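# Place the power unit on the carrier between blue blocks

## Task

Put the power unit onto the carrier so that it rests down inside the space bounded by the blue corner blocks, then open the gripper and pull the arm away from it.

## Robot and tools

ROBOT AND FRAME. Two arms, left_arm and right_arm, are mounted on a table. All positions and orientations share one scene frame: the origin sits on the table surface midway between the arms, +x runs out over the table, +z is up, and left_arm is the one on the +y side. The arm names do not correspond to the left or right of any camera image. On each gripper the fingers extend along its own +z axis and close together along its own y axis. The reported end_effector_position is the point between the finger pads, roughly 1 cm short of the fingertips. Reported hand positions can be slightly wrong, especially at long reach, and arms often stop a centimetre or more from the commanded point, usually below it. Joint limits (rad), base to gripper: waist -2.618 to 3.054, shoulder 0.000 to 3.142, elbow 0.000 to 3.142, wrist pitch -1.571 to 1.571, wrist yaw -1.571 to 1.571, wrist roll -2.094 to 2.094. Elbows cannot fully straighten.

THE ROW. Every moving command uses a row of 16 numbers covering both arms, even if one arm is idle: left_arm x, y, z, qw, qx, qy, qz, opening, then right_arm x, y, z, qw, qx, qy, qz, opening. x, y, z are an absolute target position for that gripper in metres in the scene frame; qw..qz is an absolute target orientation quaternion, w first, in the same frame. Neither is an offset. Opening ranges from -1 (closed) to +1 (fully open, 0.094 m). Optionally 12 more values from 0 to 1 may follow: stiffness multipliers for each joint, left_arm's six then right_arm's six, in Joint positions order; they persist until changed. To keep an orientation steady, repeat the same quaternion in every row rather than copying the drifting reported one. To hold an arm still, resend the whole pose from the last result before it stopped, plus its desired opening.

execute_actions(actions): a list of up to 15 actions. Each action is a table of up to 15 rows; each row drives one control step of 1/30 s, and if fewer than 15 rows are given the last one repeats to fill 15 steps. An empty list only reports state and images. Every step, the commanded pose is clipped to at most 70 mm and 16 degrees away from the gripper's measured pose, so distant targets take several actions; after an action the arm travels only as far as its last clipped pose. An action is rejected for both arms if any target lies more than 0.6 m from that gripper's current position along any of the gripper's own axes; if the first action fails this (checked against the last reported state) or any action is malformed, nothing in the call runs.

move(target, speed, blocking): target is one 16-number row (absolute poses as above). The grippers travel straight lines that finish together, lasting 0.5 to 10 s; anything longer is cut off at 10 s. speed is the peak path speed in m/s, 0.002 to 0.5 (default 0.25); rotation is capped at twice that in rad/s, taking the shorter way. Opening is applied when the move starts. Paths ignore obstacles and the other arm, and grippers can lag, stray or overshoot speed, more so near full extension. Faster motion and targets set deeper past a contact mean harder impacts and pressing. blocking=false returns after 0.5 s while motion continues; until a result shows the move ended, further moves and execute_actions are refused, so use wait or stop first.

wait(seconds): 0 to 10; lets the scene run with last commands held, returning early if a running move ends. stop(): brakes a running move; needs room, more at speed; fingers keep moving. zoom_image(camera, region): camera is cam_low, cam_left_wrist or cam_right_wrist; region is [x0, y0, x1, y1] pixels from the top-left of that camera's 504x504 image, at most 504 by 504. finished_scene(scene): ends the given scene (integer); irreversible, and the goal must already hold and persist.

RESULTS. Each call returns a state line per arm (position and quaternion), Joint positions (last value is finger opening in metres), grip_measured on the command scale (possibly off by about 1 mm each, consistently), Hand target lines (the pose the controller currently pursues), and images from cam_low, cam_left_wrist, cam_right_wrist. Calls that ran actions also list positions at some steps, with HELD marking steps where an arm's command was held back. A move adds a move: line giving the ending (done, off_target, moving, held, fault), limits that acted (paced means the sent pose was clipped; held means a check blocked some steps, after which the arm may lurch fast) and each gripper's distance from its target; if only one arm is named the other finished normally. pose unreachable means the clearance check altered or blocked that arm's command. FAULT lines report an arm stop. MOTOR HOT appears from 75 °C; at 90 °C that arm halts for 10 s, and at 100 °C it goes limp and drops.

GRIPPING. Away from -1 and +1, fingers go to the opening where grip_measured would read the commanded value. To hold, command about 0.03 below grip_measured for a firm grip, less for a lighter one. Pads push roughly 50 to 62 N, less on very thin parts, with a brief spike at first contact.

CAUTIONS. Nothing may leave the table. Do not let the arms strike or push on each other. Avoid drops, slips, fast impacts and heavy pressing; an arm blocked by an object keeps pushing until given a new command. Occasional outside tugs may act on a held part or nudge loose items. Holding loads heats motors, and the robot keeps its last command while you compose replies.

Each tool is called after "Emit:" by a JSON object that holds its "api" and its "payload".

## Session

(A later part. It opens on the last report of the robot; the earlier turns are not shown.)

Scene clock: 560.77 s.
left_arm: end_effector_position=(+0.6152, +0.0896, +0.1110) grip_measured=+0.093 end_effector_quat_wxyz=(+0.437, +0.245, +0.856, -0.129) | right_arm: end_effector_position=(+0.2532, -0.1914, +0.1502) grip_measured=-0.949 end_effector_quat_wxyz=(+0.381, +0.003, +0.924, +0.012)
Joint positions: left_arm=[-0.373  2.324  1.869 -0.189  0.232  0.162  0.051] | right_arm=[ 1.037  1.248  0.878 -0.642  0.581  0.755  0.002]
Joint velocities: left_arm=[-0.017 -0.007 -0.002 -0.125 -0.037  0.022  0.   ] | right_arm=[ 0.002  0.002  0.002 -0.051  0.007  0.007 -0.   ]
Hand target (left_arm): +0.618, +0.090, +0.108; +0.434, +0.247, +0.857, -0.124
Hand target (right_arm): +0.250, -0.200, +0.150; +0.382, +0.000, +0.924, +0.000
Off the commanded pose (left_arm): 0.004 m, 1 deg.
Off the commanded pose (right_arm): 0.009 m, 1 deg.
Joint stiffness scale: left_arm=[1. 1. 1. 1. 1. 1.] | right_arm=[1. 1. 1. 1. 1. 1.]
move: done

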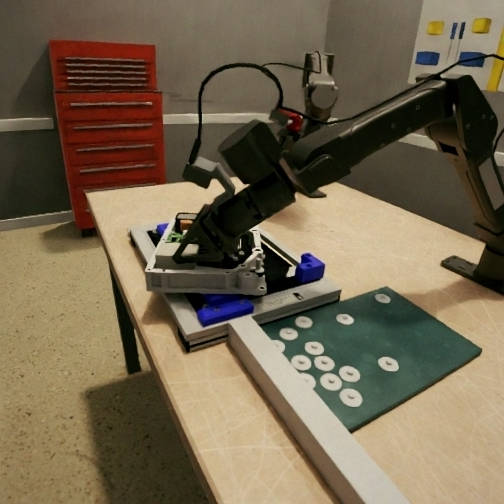

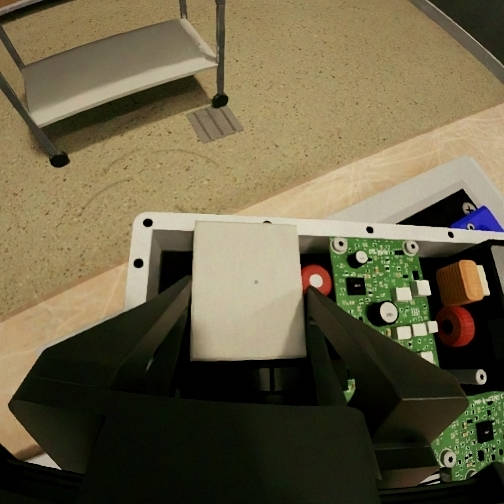

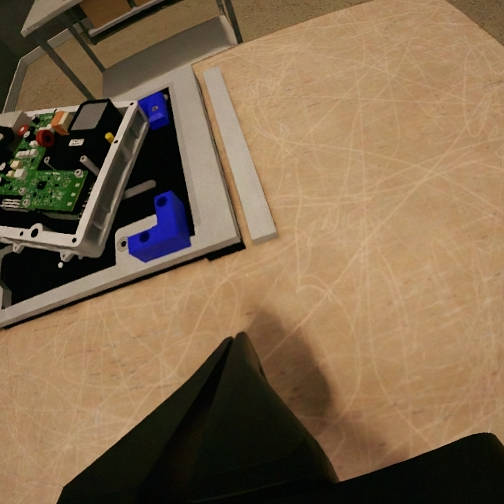

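Emit:
{"api": "move", "payload": {"target": [0.57,0.09,0.14,0.449,0.062,0.888,-0.031,-0.05,0.25,-0.2,0.15,0.38,0,0.92,0,-0.95], "speed": 0.015}}

Scene clock: 577.17 s.
left_arm: end_effector_position=(+0.5900, +0.1086, +0.1104) grip_measured=+0.055 end_effector_quat_wxyz=(+0.430, +0.133, +0.892, -0.055) | right_arm: end_effector_position=(+0.2534, -0.1912, +0.1504) grip_measured=-0.949 end_effector_quat_wxyz=(+0.382, +0.003, +0.924, +0.012)
Joint positions: left_arm=[-0.437  2.203  1.699 -0.172 -0.054 -0.022  0.05 ] | right_arm=[ 1.037  1.248  0.878 -0.64   0.581  0.755  0.002]
Joint velocities: left_arm=[ 0.007 -0.007 -0.002  0.022 -0.095  0.022 -0.   ] | right_arm=[-0.007  0.007 -0.007 -0.022 -0.007  0.007  0.   ]
Hand target (left_arm): +0.583, +0.089, +0.131; +0.448, +0.117, +0.884, -0.062
Hand target (right_arm): +0.251, -0.197, +0.150; +0.382, +0.001, +0.924, +0.003
Off the commanded pose (left_arm): 0.040 m, 9 deg.
Off the commanded pose (right_arm): 0.009 m, 1 deg.
Joint stiffness scale: left_arm=[1. 1. 1. 1. 1. 1.] | right_arm=[1. 1. 1. 1. 1. 1.]
move: off_target (left_arm; path cut at 10 s)

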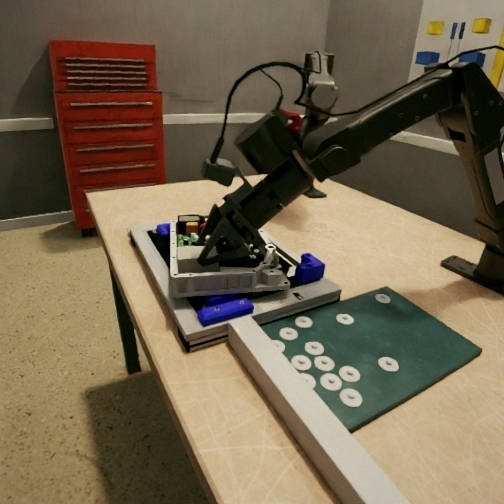

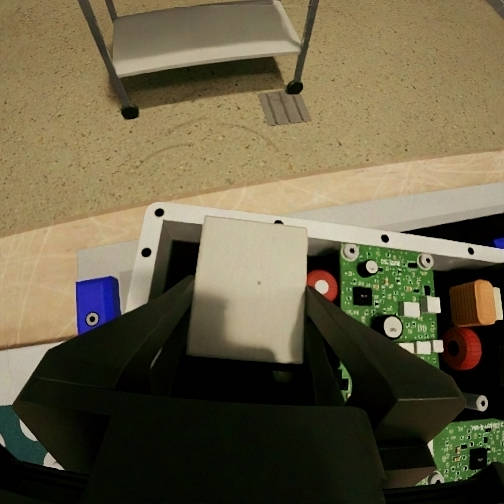

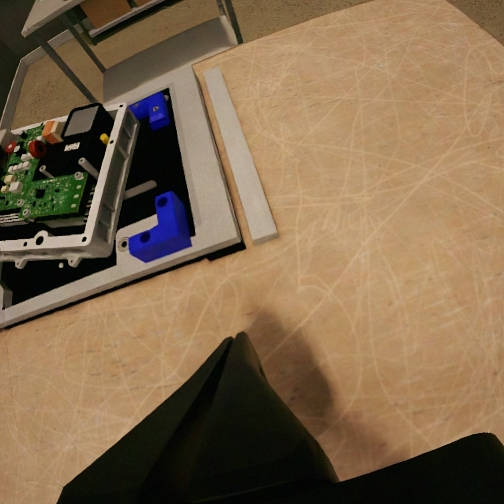

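Working; continue.

Emit:
{"api": "move", "payload": {"target": [0.57,0.085,0.14,0.449,0.062,0.888,-0.031,-0.05,0.25,-0.2,0.15,0.38,0,0.92,0,-0.95], "speed": 0.015}}

Scene clock: 587.10 s.
left_arm: end_effector_position=(+0.5663, +0.1020, +0.1089) grip_measured=+0.055 end_effector_quat_wxyz=(+0.406, +0.073, +0.911, -0.023) | right_arm: end_effector_position=(+0.2532, -0.1914, +0.1502) grip_measured=-0.949 end_effector_quat_wxyz=(+0.381, +0.003, +0.924, +0.012)
Joint positions: left_arm=[-0.506  2.168  1.685 -0.27  -0.204 -0.164  0.05 ] | right_arm=[ 1.037  1.248  0.878 -0.642  0.581  0.755  0.002]
Joint velocities: left_arm=[ 0.002 -0.002 -0.002  0.022 -0.022 -0.066  0.   ] | right_arm=[-0.002  0.002  0.012  0.037  0.007  0.066 -0.001]
Hand target (left_arm): +0.568, +0.085, +0.140; +0.448, +0.062, +0.891, -0.033
Hand target (right_arm): +0.250, -0.200, +0.150; +0.382, +0.000, +0.924, +0.000
Off the commanded pose (left_arm): 0.036 m, 6 deg.
Off the commanded pose (right_arm): 0.009 m, 1 deg.
Joint stiffness scale: left_arm=[1. 1. 1. 1. 1. 1.] | right_arm=[1. 1. 1. 1. 1. 1.]
move: off_target (left_arm)

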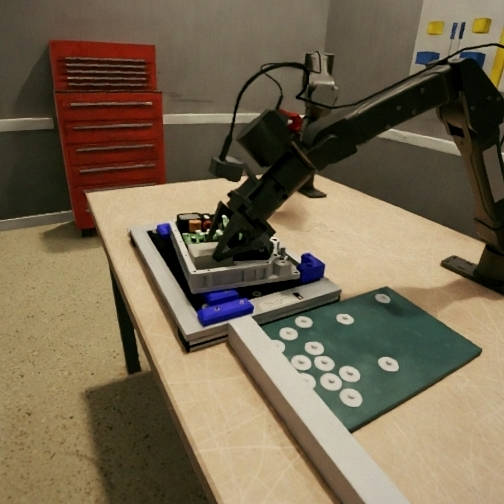

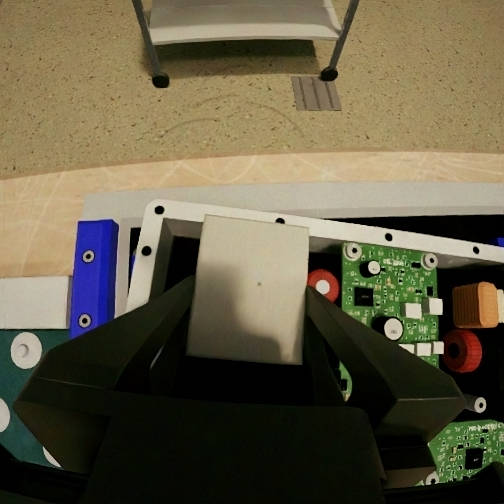

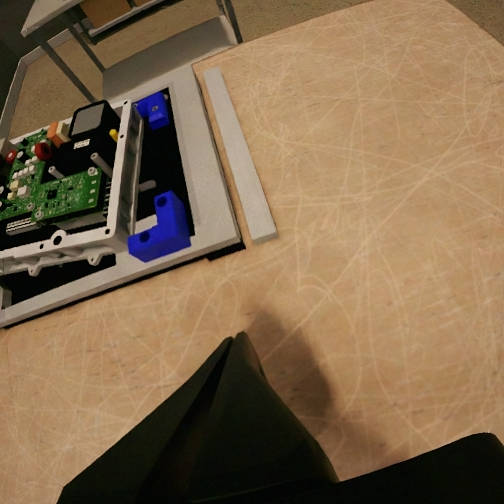

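Emit:
{"api": "move", "payload": {"target": [0.565,0.06,0.145,0.449,-0.03,0.89,0.015,-0.05,0.25,-0.2,0.15,0.38,0,0.92,0,-0.95], "speed": 0.012}}

Scene clock: 604.60 s.
left_arm: end_effector_position=(+0.5592, +0.0918, +0.1085) grip_measured=+0.078 end_effector_quat_wxyz=(+0.393, +0.032, +0.919, +0.021) | right_arm: end_effector_position=(+0.2532, -0.1914, +0.1502) grip_measured=-0.949 end_effector_quat_wxyz=(+0.381, +0.003, +0.924, +0.012)
Joint positions: left_arm=[-0.569  2.212  1.785 -0.399 -0.352 -0.269  0.051] | right_arm=[ 1.037  1.248  0.878 -0.642  0.581  0.755  0.002]
Joint velocities: left_arm=[-0.002 -0.007  0.002 -0.022  0.022 -0.066  0.   ] | right_arm=[ 0.007 -0.022 -0.002 -0.007 -0.007  0.095 -0.   ]
Hand target (left_arm): +0.561, +0.061, +0.145; +0.449, -0.026, +0.893, +0.004
Hand target (right_arm): +0.250, -0.200, +0.150; +0.382, +0.000, +0.924, +0.000
Off the commanded pose (left_arm): 0.049 m, 10 deg.
Off the commanded pose (right_arm): 0.009 m, 1 deg.
Joint stiffness scale: left_arm=[1. 1. 1. 1. 1. 1.] | right_arm=[1. 1. 1. 1. 1. 1.]
move: off_target (left_arm; path cut at 10 s)

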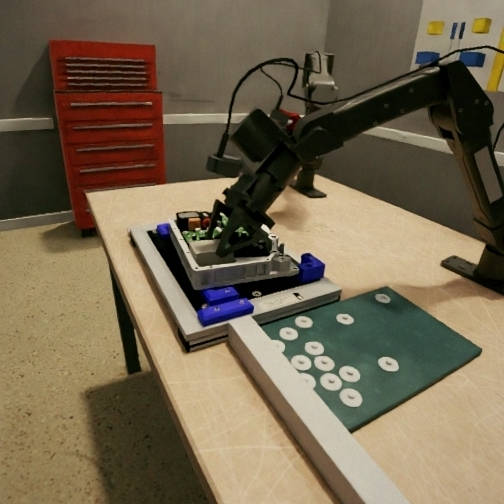

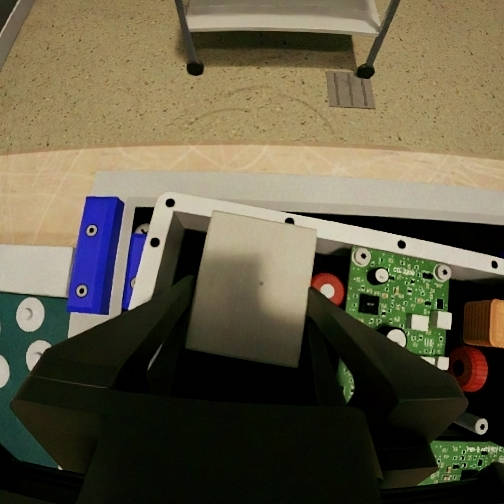

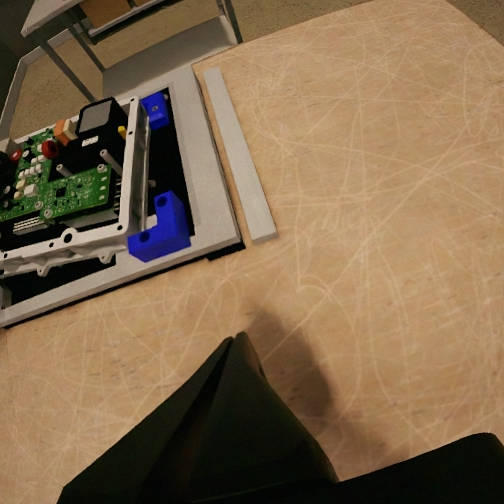

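Emit:
{"api": "move", "payload": {"target": [0.53,0.07,0.145,0.449,-0.07,0.89,0.035,-0.05,0.25,-0.2,0.15,0.38,0,0.92,0,-0.95], "speed": 0.012}}

Scene clock: 622.90 s.
left_arm: end_effector_position=(+0.5571, +0.0918, +0.1094) grip_measured=+0.100 end_effector_quat_wxyz=(+0.425, +0.015, +0.904, +0.039) | right_arm: end_effector_position=(+0.2532, -0.1914, +0.1502) grip_measured=-0.949 end_effector_quat_wxyz=(+0.381, +0.003, +0.924, +0.012)
Joint positions: left_arm=[-0.594  2.189  1.702 -0.29  -0.434 -0.284  0.052] | right_arm=[ 1.037  1.248  0.878 -0.642  0.581  0.755  0.002]
Joint velocities: left_arm=[-0.007  0.007  0.002  0.066 -0.022 -0.037  0.   ] | right_arm=[ 0.007 -0.002  0.002 -0.037  0.022 -0.007 -0.001]
Hand target (left_arm): +0.533, +0.070, +0.143; +0.454, -0.057, +0.889, +0.024
Hand target (right_arm): +0.250, -0.200, +0.150; +0.382, +0.000, +0.924, +0.000
Off the commanded pose (left_arm): 0.050 m, 10 deg.
Off the commanded pose (right_arm): 0.009 m, 1 deg.
Joint stiffness scale: left_arm=[1. 1. 1. 1. 1. 1.] | right_arm=[1. 1. 1. 1. 1. 1.]
move: off_target (left_arm; path cut at 10 s)

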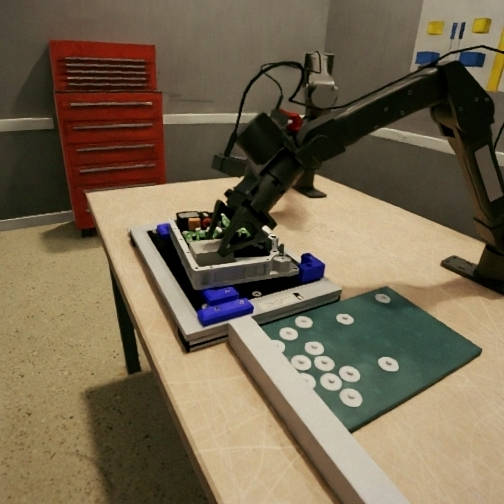

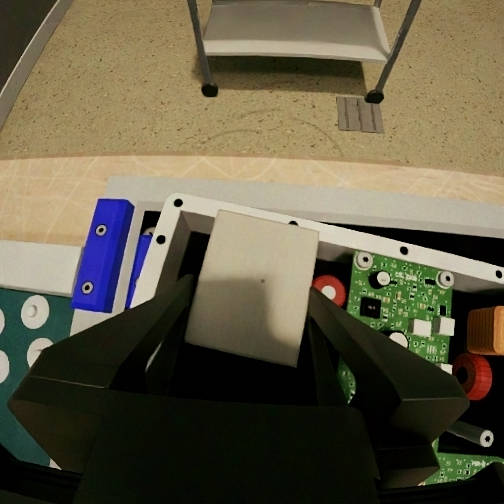

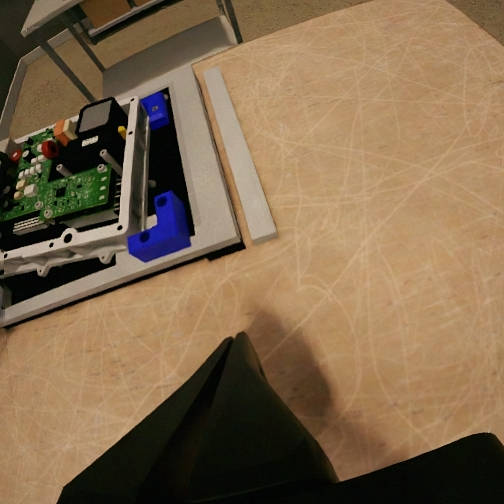

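Emit:
{"api": "move", "payload": {"target": [0.557,0.092,0.112,0.425,0.015,0.904,0.039,0.5,0.25,-0.2,0.15,0.38,0,0.92,0,-0.95], "speed": 0.03}}

Emit:
{"api": "move", "payload": {"target": [0.40,0.03,0.30,0.2,0,0.98,0,0.5,0.25,-0.2,0.15,0.38,0,0.92,0,-0.95], "speed": 0.12}}

Scene clock: 632.60 s.
left_arm: end_effector_position=(+0.5567, +0.1011, +0.1084) grip_measured=+0.498 end_effector_quat_wxyz=(+0.421, +0.012, +0.906, +0.055) | right_arm: end_effector_position=(+0.2532, -0.1914, +0.1502) grip_measured=-0.949 end_effector_quat_wxyz=(+0.381, +0.003, +0.924, +0.012)
Joint positions: left_arm=[-0.586  2.188  1.702 -0.308 -0.455 -0.277  0.07 ] | right_arm=[ 1.037  1.248  0.878 -0.642  0.581  0.755  0.002]
Joint velocities: left_arm=[-0.002 -0.007 -0.017 -0.081  0.037  0.007 -0.001] | right_arm=[ 0.002  0.002 -0.002  0.022  0.051  0.007 -0.001]
Hand target (left_arm): +0.557, +0.092, +0.112; +0.425, +0.015, +0.904, +0.039
Hand target (right_arm): +0.250, -0.200, +0.150; +0.382, +0.000, +0.924, +0.000
Off the commanded pose (left_arm): 0.010 m, 2 deg.
Off the commanded pose (right_arm): 0.009 m, 1 deg.
Joint stiffness scale: left_arm=[1. 1. 1. 1. 1. 1.] | right_arm=[1. 1. 1. 1. 1. 1.]
move: done

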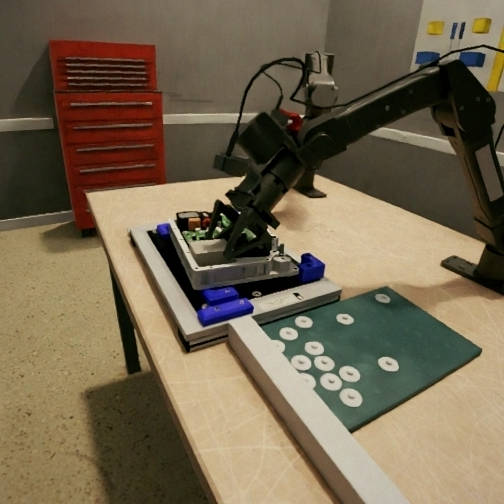

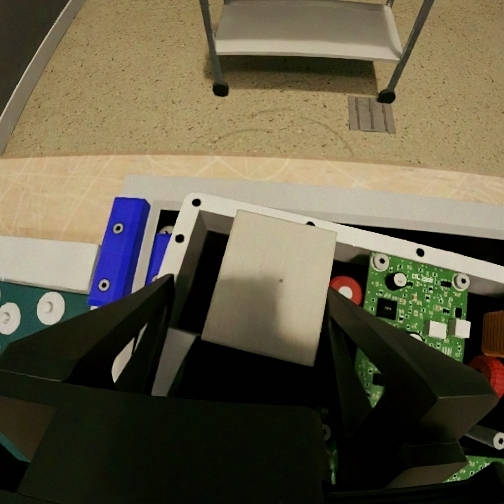

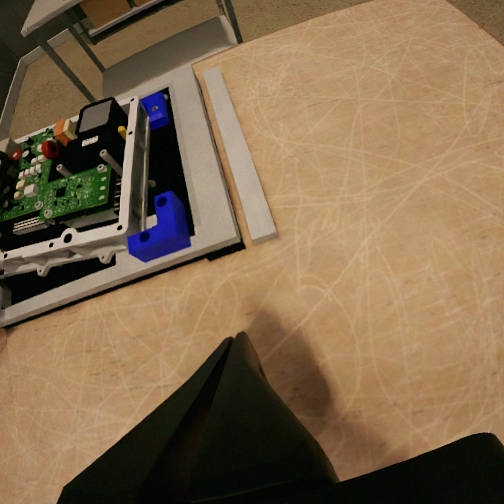

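Scene clock: 635.17 s.
left_arm: end_effector_position=(+0.4028, +0.0303, +0.2882) grip_measured=+0.499 end_effector_quat_wxyz=(+0.273, +0.012, +0.961, -0.046) | right_arm: end_effector_position=(+0.2532, -0.1915, +0.1502) grip_measured=-0.949 end_effector_quat_wxyz=(+0.381, +0.003, +0.924, +0.012)
Joint positions: left_arm=[-0.805  2.2    2.694 -1.569 -0.272 -0.618  0.07 ] | right_arm=[ 1.037  1.248  0.878 -0.642  0.581  0.755  0.002]
Joint velocities: left_arm=[-0.012 -0.002 -0.002 -0.066  0.007 -0.022 -0.001] | right_arm=[-0.002 -0.012 -0.007 -0.007 -0.022  0.007 -0.   ]
Hand target (left_arm): +0.397, +0.030, +0.298; +0.278, +0.011, +0.959, -0.055
Hand target (right_arm): +0.250, -0.200, +0.150; +0.382, +0.000, +0.924, -0.000
Off the commanded pose (left_arm): 0.012 m, 10 deg.
Off the commanded pose (right_arm): 0.009 m, 1 deg.
Joint stiffness scale: left_arm=[1. 1. 1. 1. 1. 1.] | right_arm=[1. 1. 1. 1. 1. 1.]
joint sent to its limit (left arm) — the command would take joint 4 (wrist pitch) past its lower limit, so that joint was sent only as far as its limit.
move: off_target (left_arm)

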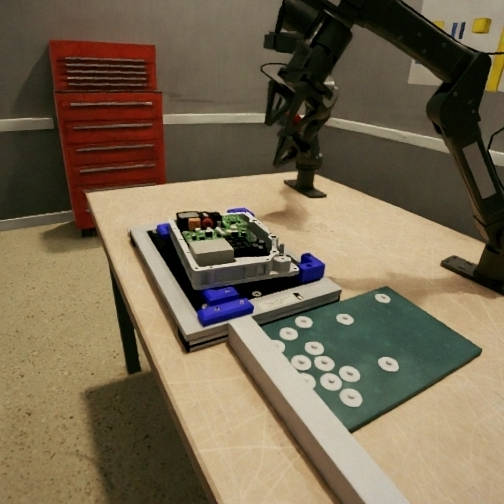

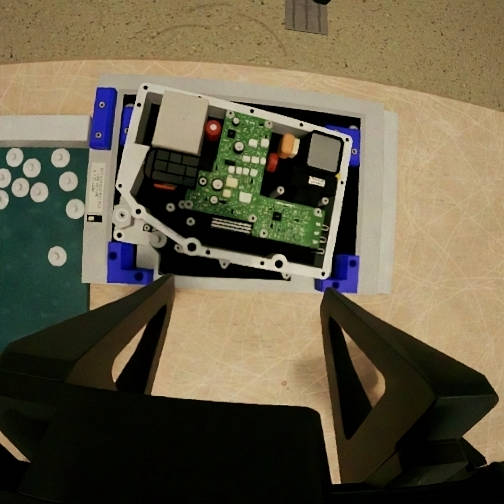

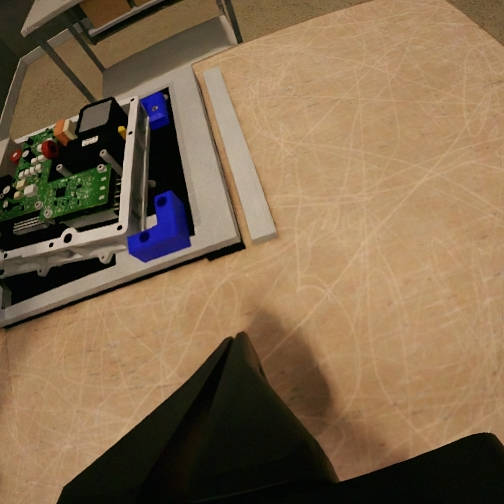

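Emit:
{"api": "execute_actions", "payload": {"actions": []}}

Scene clock: 651.73 s.
left_arm: end_effector_position=(+0.4025, +0.0302, +0.2880) grip_measured=+0.499 end_effector_quat_wxyz=(+0.272, +0.012, +0.961, -0.047) | right_arm: end_effector_position=(+0.2532, -0.1915, +0.1502) grip_measured=-0.949 end_effector_quat_wxyz=(+0.381, +0.003, +0.924, +0.012)
Joint positions: left_arm=[-0.805  2.2    2.694 -1.569 -0.271 -0.619  0.07 ] | right_arm=[ 1.037  1.248  0.878 -0.642  0.581  0.755  0.002]
Joint velocities: left_arm=[-0.012 -0.012 -0.012  0.037  0.066  0.037 -0.   ] | right_arm=[-0.007 -0.002 -0.002  0.037 -0.081  0.022 -0.   ]
Hand target (left_arm): +0.397, +0.030, +0.298; +0.278, +0.011, +0.959, -0.055
Hand target (right_arm): +0.250, -0.200, +0.150; +0.382, +0.000, +0.924, -0.000
Off the commanded pose (left_arm): 0.012 m, 10 deg.
Off the commanded pose (right_arm): 0.009 m, 1 deg.
Joint stiffness scale: left_arm=[1. 1. 1. 1. 1. 1.] | right_arm=[1. 1. 1. 1. 1. 1.]

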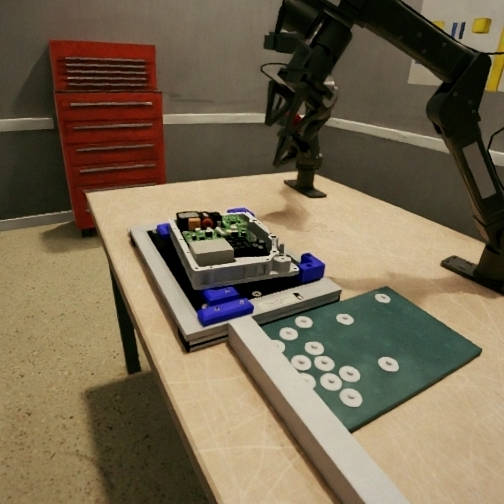

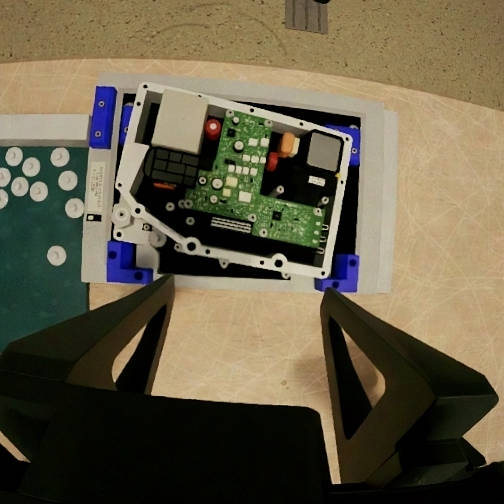

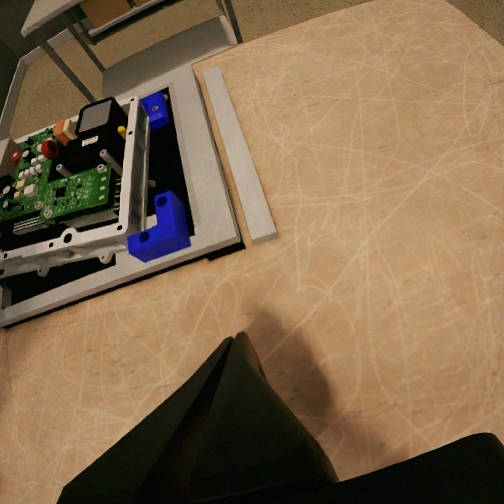

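Emit:
{"api": "move", "payload": {"target": [0.557,0.095,0.17,0.449,0.062,0.888,-0.031,0.5,0.25,-0.2,0.15,0.38,0,0.92,0,-0.95]}}

Emit:
{"api": "move", "payload": {"target": [0.557,0.095,0.125,0.449,0.062,0.888,-0.031,0.5,0.25,-0.2,0.15,0.38,0,0.92,0,-0.95], "speed": 0.05}}

Scene clock: 661.43 s.
left_arm: end_effector_position=(+0.5582, +0.0953, +0.1683) grip_measured=+0.499 end_effector_quat_wxyz=(+0.446, +0.061, +0.892, -0.027) | right_arm: end_effector_position=(+0.2532, -0.1914, +0.1502) grip_measured=-0.949 end_effector_quat_wxyz=(+0.381, +0.003, +0.924, +0.012)
Joint positions: left_arm=[-0.535  2.065  1.697 -0.3   -0.248 -0.184  0.07 ] | right_arm=[ 1.037  1.248  0.878 -0.642  0.581  0.755  0.002]
Joint velocities: left_arm=[-0.002 -0.012  0.007  0.066 -0.051  0.051  0.001] | right_arm=[ 0.022 -0.027  0.007  0.022 -0.022 -0.037  0.001]
Hand target (left_arm): +0.559, +0.096, +0.172; +0.452, +0.064, +0.889, -0.030
Hand target (right_arm): +0.250, -0.200, +0.150; +0.382, +0.000, +0.924, +0.000
Off the commanded pose (left_arm): 0.002 m, 1 deg.
Off the commanded pose (right_arm): 0.009 m, 1 deg.
Joint stiffness scale: left_arm=[1. 1. 1. 1. 1. 1.] | right_arm=[1. 1. 1. 1. 1. 1.]
move: done

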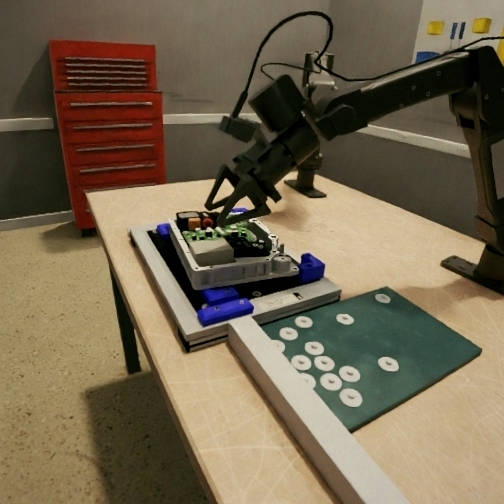

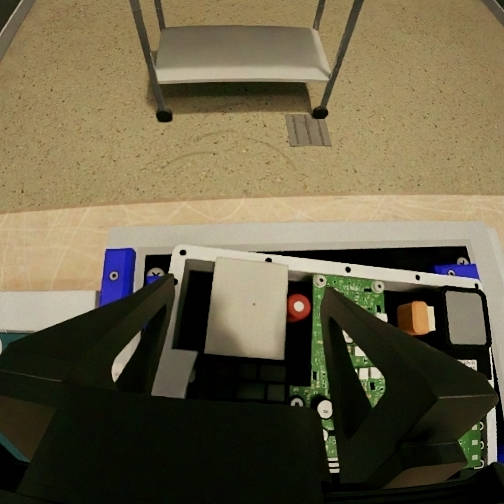

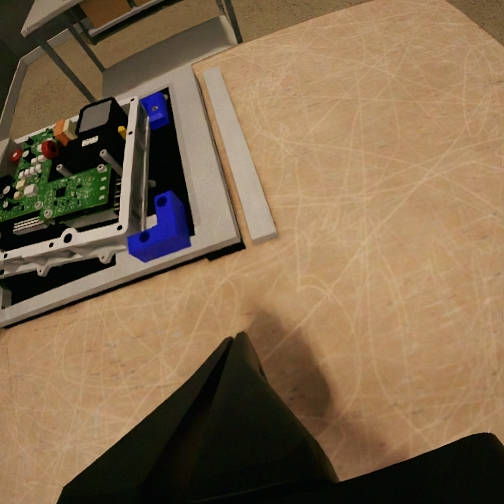

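Scene clock: 662.83 s.
left_arm: end_effector_position=(+0.5576, +0.0955, +0.1268) grip_measured=+0.499 end_effector_quat_wxyz=(+0.449, +0.061, +0.891, -0.028) | right_arm: end_effector_position=(+0.2532, -0.1915, +0.1502) grip_measured=-0.949 end_effector_quat_wxyz=(+0.381, +0.003, +0.924, +0.012)
Joint positions: left_arm=[-0.535  2.093  1.567 -0.136 -0.248 -0.184  0.07 ] | right_arm=[ 1.037  1.248  0.878 -0.642  0.581  0.755  0.002]
Joint velocities: left_arm=[ 0.007 -0.002 -0.017 -0.037 -0.007 -0.007  0.   ] | right_arm=[-0.002 -0.022 -0.012 -0.037  0.007  0.007 -0.001]
Hand target (left_arm): +0.558, +0.095, +0.125; +0.450, +0.062, +0.890, -0.031
Hand target (right_arm): +0.250, -0.200, +0.150; +0.382, +0.000, +0.924, -0.000
Off the commanded pose (left_arm): 0.002 m, 0 deg.
Off the commanded pose (right_arm): 0.009 m, 1 deg.
Joint stiffness scale: left_arm=[1. 1. 1. 1. 1. 1.] | right_arm=[1. 1. 1. 1. 1. 1.]
move: done

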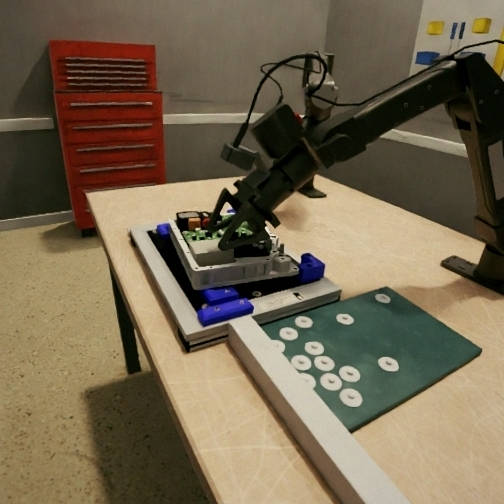

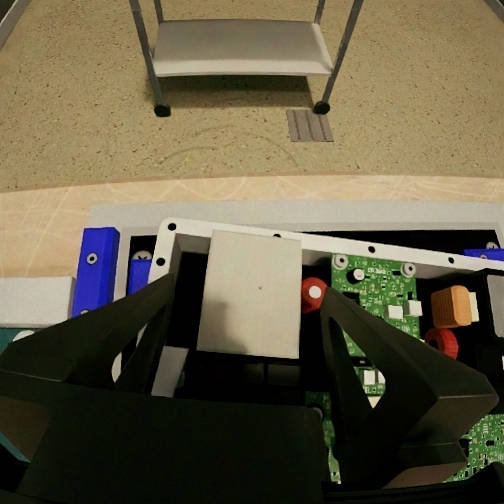

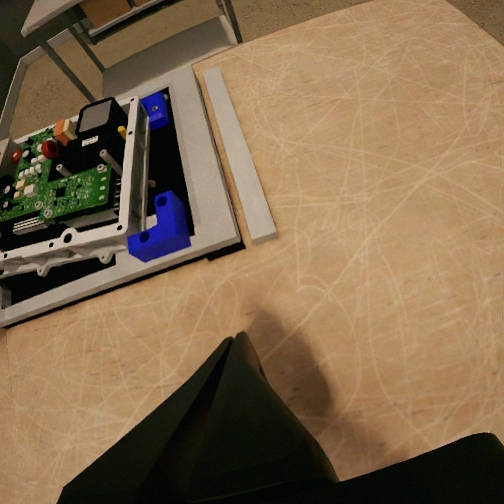

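Emit:
{"api": "move", "payload": {"target": [0.565,0.095,0.108,0.449,0.062,0.888,-0.031,0.5,0.25,-0.2,0.15,0.38,0,0.92,0,-0.95], "speed": 0.04}}

Emit:
{"api": "move", "payload": {"target": [0.565,0.095,0.108,0.449,0.062,0.888,-0.031,-0.05,0.25,-0.2,0.15,0.38,0,0.92,0,-0.95], "speed": 0.04}}

Emit:
{"api": "move", "payload": {"target": [0.56,0.085,0.16,0.449,0.062,0.888,-0.031,-0.05,0.25,-0.2,0.15,0.38,0,0.92,0,-0.95], "speed": 0.03}}

Emit:
{"api": "move", "payload": {"target": [0.525,0.075,0.16,0.449,0.03,0.89,-0.015,-0.05,0.25,-0.2,0.15,0.38,0,0.92,0,-0.95], "speed": 0.03}}

Scene clock: 673.30 s.
left_arm: end_effector_position=(+0.5635, +0.0918, +0.1113) grip_measured=+0.499 end_effector_quat_wxyz=(+0.449, +0.062, +0.891, -0.031) | right_arm: end_effector_position=(+0.2532, -0.1914, +0.1502) grip_measured=-0.949 end_effector_quat_wxyz=(+0.381, +0.003, +0.924, +0.012)
Joint positions: left_arm=[-0.535  2.136  1.567 -0.09  -0.243 -0.184  0.07 ] | right_arm=[ 1.037  1.248  0.878 -0.642  0.581  0.755  0.002]
Joint velocities: left_arm=[ 0.017 -0.007 -0.002  0.007 -0.007 -0.022  0.   ] | right_arm=[ 0.012 -0.022 -0.007 -0.007  0.037 -0.066 -0.002]
Hand target (left_arm): +0.565, +0.095, +0.108; +0.450, +0.062, +0.890, -0.031
Hand target (right_arm): +0.250, -0.200, +0.150; +0.382, +0.000, +0.924, +0.000
Off the commanded pose (left_arm): 0.005 m, 0 deg.
Off the commanded pose (right_arm): 0.009 m, 1 deg.
Joint stiffness scale: left_arm=[1. 1. 1. 1. 1. 1.] | right_arm=[1. 1. 1. 1. 1. 1.]
move: done

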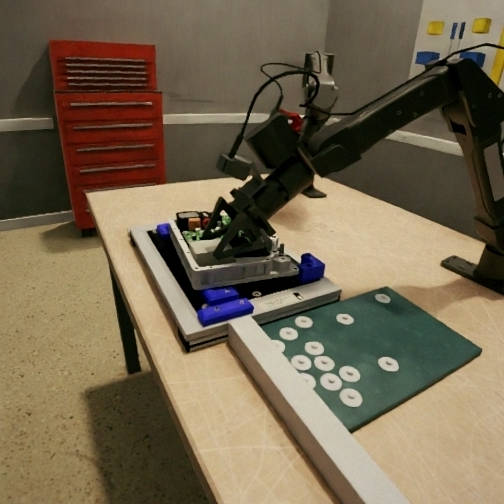

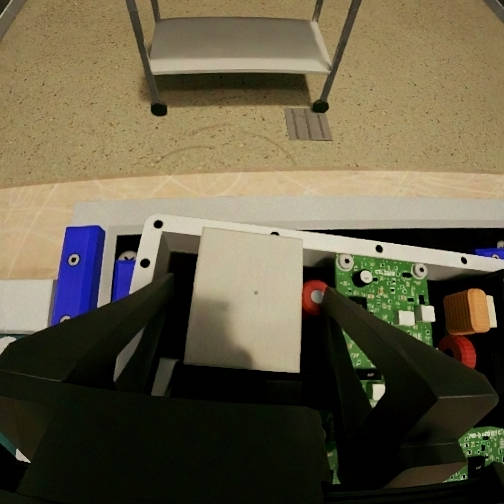

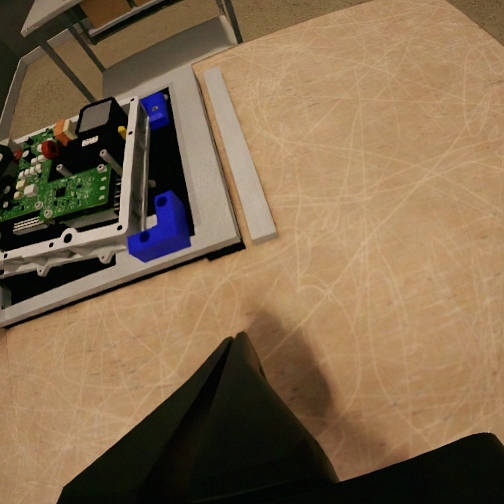

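Scene clock: 674.00 s.
left_arm: end_effector_position=(+0.5637, +0.0922, +0.1114) grip_measured=+0.049 end_effector_quat_wxyz=(+0.450, +0.062, +0.891, -0.030) | right_arm: end_effector_position=(+0.2532, -0.1915, +0.1502) grip_measured=-0.949 end_effector_quat_wxyz=(+0.381, +0.003, +0.924, +0.012)
Joint positions: left_arm=[-0.534  2.136  1.567 -0.09  -0.244 -0.183  0.049] | right_arm=[ 1.037  1.248  0.878 -0.642  0.581  0.755  0.002]
Joint velocities: left_arm=[ 0.002 -0.002 -0.002  0.007 -0.066 -0.022 -0.001] | right_arm=[ 0.012  0.007 -0.007  0.051  0.051 -0.007  0.   ]
Hand target (left_arm): +0.565, +0.095, +0.108; +0.450, +0.062, +0.890, -0.031
Hand target (right_arm): +0.250, -0.200, +0.150; +0.382, +0.000, +0.924, -0.000
Off the commanded pose (left_arm): 0.005 m, 0 deg.
Off the commanded pose (right_arm): 0.009 m, 1 deg.
Joint stiffness scale: left_arm=[1. 1. 1. 1. 1. 1.] | right_arm=[1. 1. 1. 1. 1. 1.]
move: done

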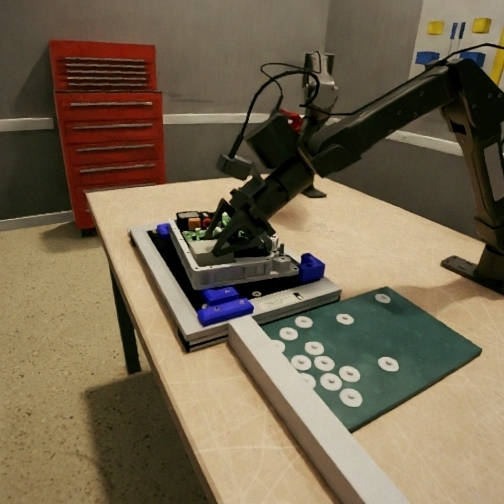

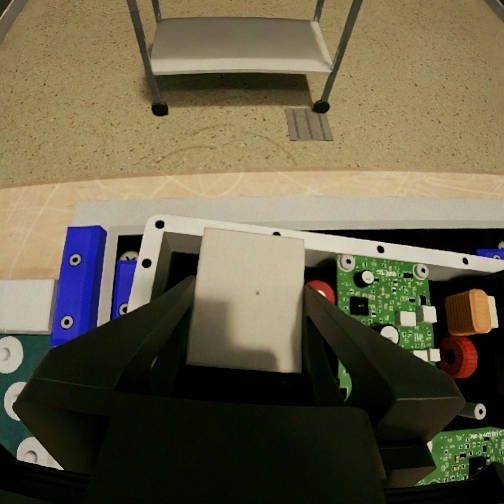

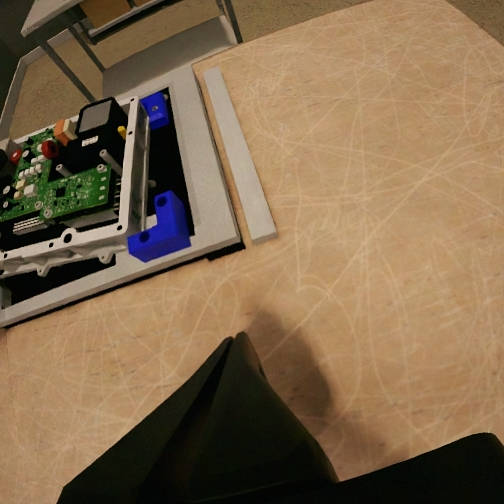

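Scene clock: 675.87 s.
left_arm: end_effector_position=(+0.5628, +0.0919, +0.1152) grip_measured=+0.049 end_effector_quat_wxyz=(+0.430, +0.062, +0.900, -0.027) | right_arm: end_effector_position=(+0.2532, -0.1914, +0.1502) grip_measured=-0.949 end_effector_quat_wxyz=(+0.381, +0.003, +0.924, +0.012)
Joint positions: left_arm=[-0.534  2.144  1.632 -0.191 -0.24  -0.192  0.049] | right_arm=[ 1.037  1.248  0.878 -0.642  0.581  0.755  0.002]
Joint velocities: left_arm=[ 0.002 -0.002 -0.002 -0.022  0.051 -0.095 -0.   ] | right_arm=[ 0.017 -0.002  0.002 -0.007 -0.022  0.007  0.   ]
Hand target (left_arm): +0.559, +0.086, +0.159; +0.451, +0.062, +0.890, -0.032
Hand target (right_arm): +0.250, -0.200, +0.150; +0.382, +0.000, +0.924, +0.000
Off the commanded pose (left_arm): 0.045 m, 3 deg.
Off the commanded pose (right_arm): 0.009 m, 1 deg.
Joint stiffness scale: left_arm=[1. 1. 1. 1. 1. 1.] | right_arm=[1. 1. 1. 1. 1. 1.]
move: off_target (left_arm)

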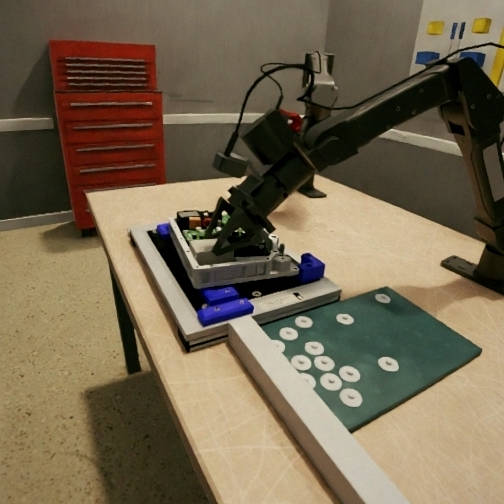

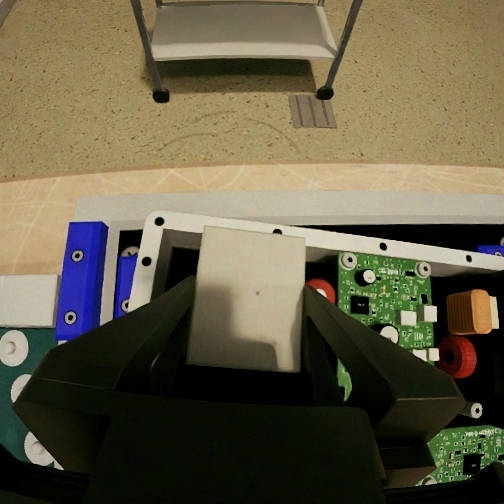

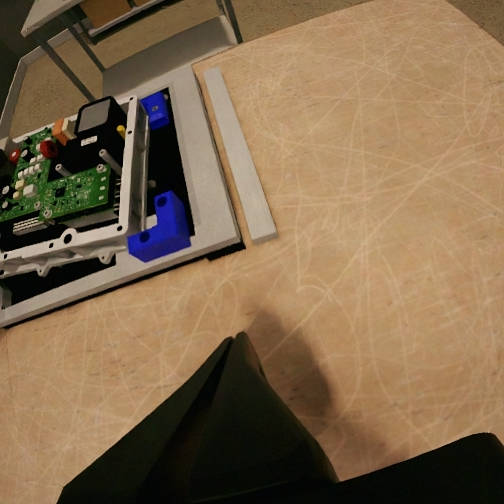

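Scene clock: 678.23 s.
left_arm: end_effector_position=(+0.5564, +0.0888, +0.1307) grip_measured=+0.049 end_effector_quat_wxyz=(+0.456, +0.053, +0.888, -0.016) | right_arm: end_effector_position=(+0.2532, -0.1914, +0.1502) grip_measured=-0.949 end_effector_quat_wxyz=(+0.381, +0.003, +0.924, +0.012)
Joint positions: left_arm=[-0.562  2.099  1.581 -0.138 -0.302 -0.201  0.049] | right_arm=[ 1.037  1.248  0.878 -0.642  0.581  0.755  0.002]
Joint velocities: left_arm=[ 0.002 -0.017  0.007 -0.022 -0.11  -0.022  0.001] | right_arm=[-0.007 -0.007  0.002  0.022 -0.051  0.007 -0.001]
Hand target (left_arm): +0.529, +0.075, +0.158; +0.454, +0.033, +0.890, -0.018
Hand target (right_arm): +0.250, -0.200, +0.150; +0.382, +0.000, +0.924, +0.000
Off the commanded pose (left_arm): 0.045 m, 3 deg.
Off the commanded pose (right_arm): 0.009 m, 1 deg.
Joint stiffness scale: left_arm=[1. 1. 1. 1. 1. 1.] | right_arm=[1. 1. 1. 1. 1. 1.]
move: off_target (left_arm)

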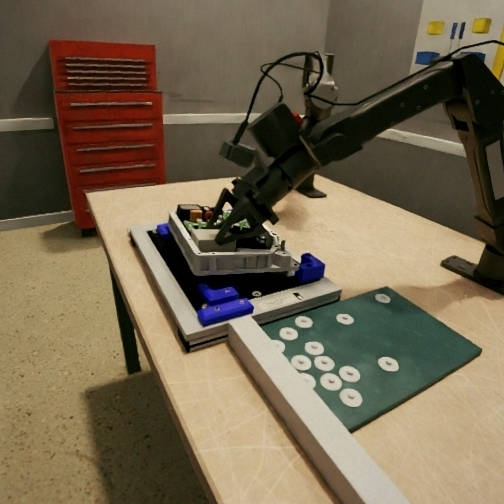

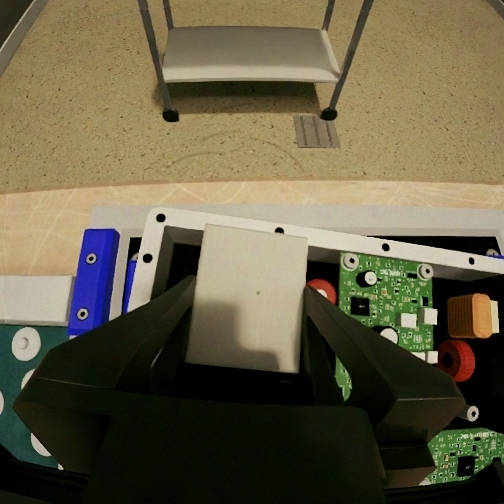

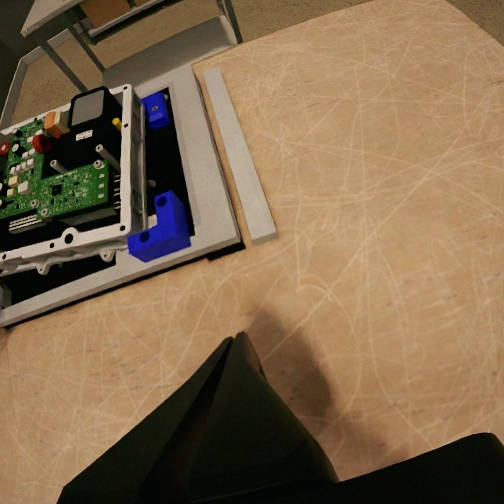

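Emit:
{"api": "move", "payload": {"target": [0.50,0.06,0.18,0.449,-0.03,0.89,0.015,-0.05,0.25,-0.2,0.15,0.38,0,0.92,0,-0.95], "speed": 0.03}}

Scene clock: 688.63 s.
left_arm: end_effector_position=(+0.5299, +0.0865, +0.1347) grip_measured=+0.050 end_effector_quat_wxyz=(+0.441, -0.009, +0.897, +0.026) | right_arm: end_effector_position=(+0.2532, -0.1914, +0.1502) grip_measured=-0.949 end_effector_quat_wxyz=(+0.381, +0.003, +0.924, +0.012)
Joint positions: left_arm=[-0.637  2.072  1.599 -0.282 -0.474 -0.356  0.049] | right_arm=[ 1.037  1.248  0.878 -0.642  0.581  0.755  0.002]
Joint velocities: left_arm=[ 0.002 -0.007  0.022  0.022  0.081 -0.007  0.   ] | right_arm=[ 0.012 -0.007  0.012 -0.037  0.022  0.007 -0.   ]
Hand target (left_arm): +0.503, +0.061, +0.177; +0.455, -0.027, +0.890, +0.009
Hand target (right_arm): +0.250, -0.200, +0.150; +0.382, +0.000, +0.924, +0.000
Off the commanded pose (left_arm): 0.060 m, 3 deg.
Off the commanded pose (right_arm): 0.009 m, 1 deg.
Joint stiffness scale: left_arm=[1. 1. 1. 1. 1. 1.] | right_arm=[1. 1. 1. 1. 1. 1.]
move: off_target (left_arm)

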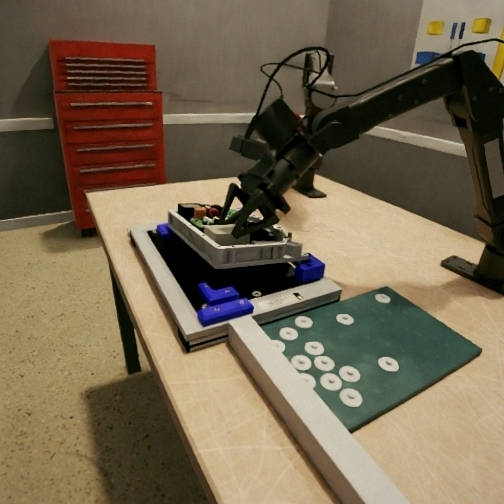

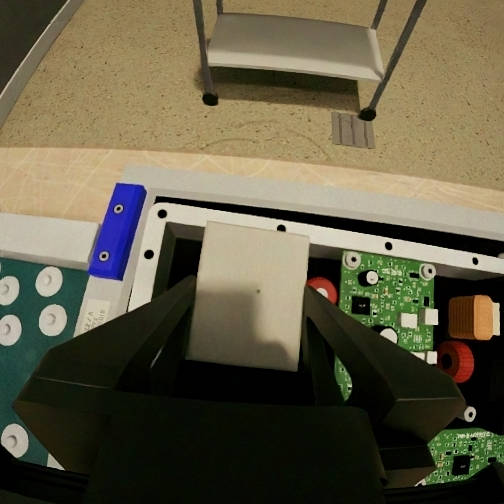

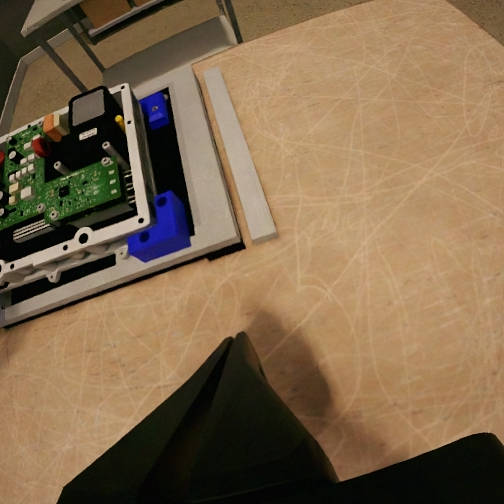

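Emit:
{"api": "move", "payload": {"target": [0.535,0.045,0.18,0.449,-0.03,0.89,0.015,-0.05,0.25,-0.2,0.15,0.38,0,0.92,0,-0.95], "speed": 0.03}}

Scene clock: 695.93 s.
left_arm: end_effector_position=(+0.5243, +0.0919, +0.1313) grip_measured=+0.050 end_effector_quat_wxyz=(+0.387, -0.022, +0.919, +0.070) | right_arm: end_effector_position=(+0.2532, -0.1914, +0.1502) grip_measured=-0.949 end_effector_quat_wxyz=(+0.381, +0.003, +0.924, +0.012)
Joint positions: left_arm=[-0.647  2.147  1.79  -0.565 -0.52  -0.423  0.049] | right_arm=[ 1.037  1.248  0.878 -0.642  0.581  0.755  0.002]
Joint velocities: left_arm=[ 0.002  0.007  0.007 -0.037 -0.022 -0.022 -0.   ] | right_arm=[ 0.002 -0.027 -0.007  0.051  0.007 -0.007  0.   ]
Hand target (left_arm): +0.528, +0.049, +0.181; +0.447, -0.030, +0.894, +0.012
Hand target (right_arm): +0.250, -0.200, +0.150; +0.382, +0.000, +0.924, +0.000
Off the commanded pose (left_arm): 0.068 m, 10 deg.
Off the commanded pose (right_arm): 0.009 m, 1 deg.
Joint stiffness scale: left_arm=[1. 1. 1. 1. 1. 1.] | right_arm=[1. 1. 1. 1. 1. 1.]
move: off_target (left_arm)

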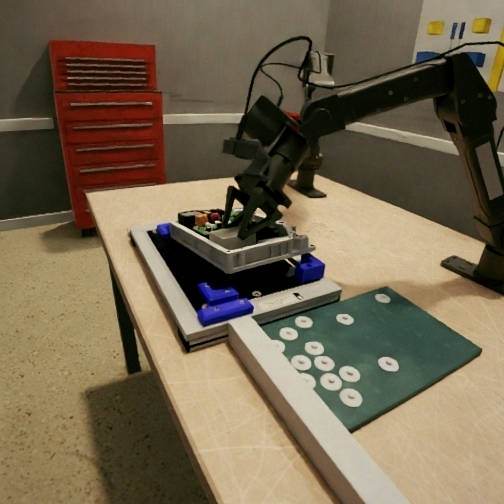

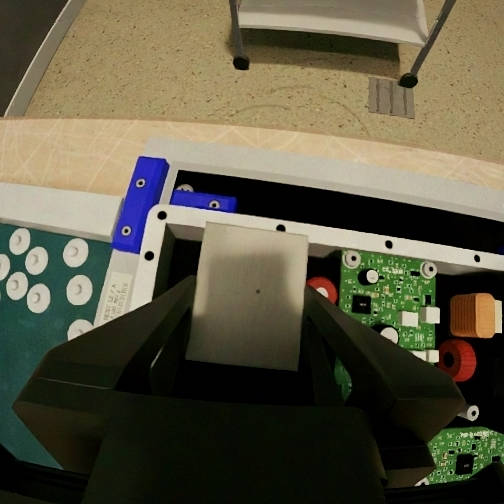

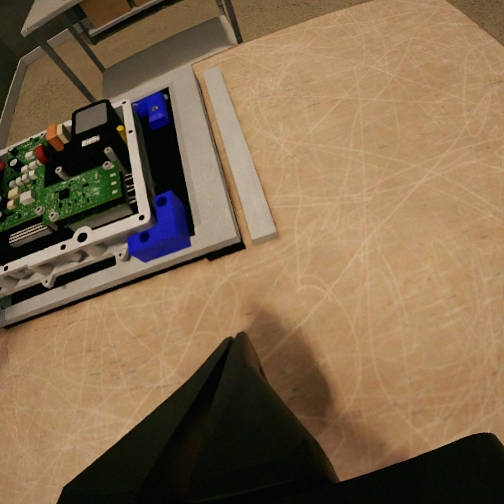

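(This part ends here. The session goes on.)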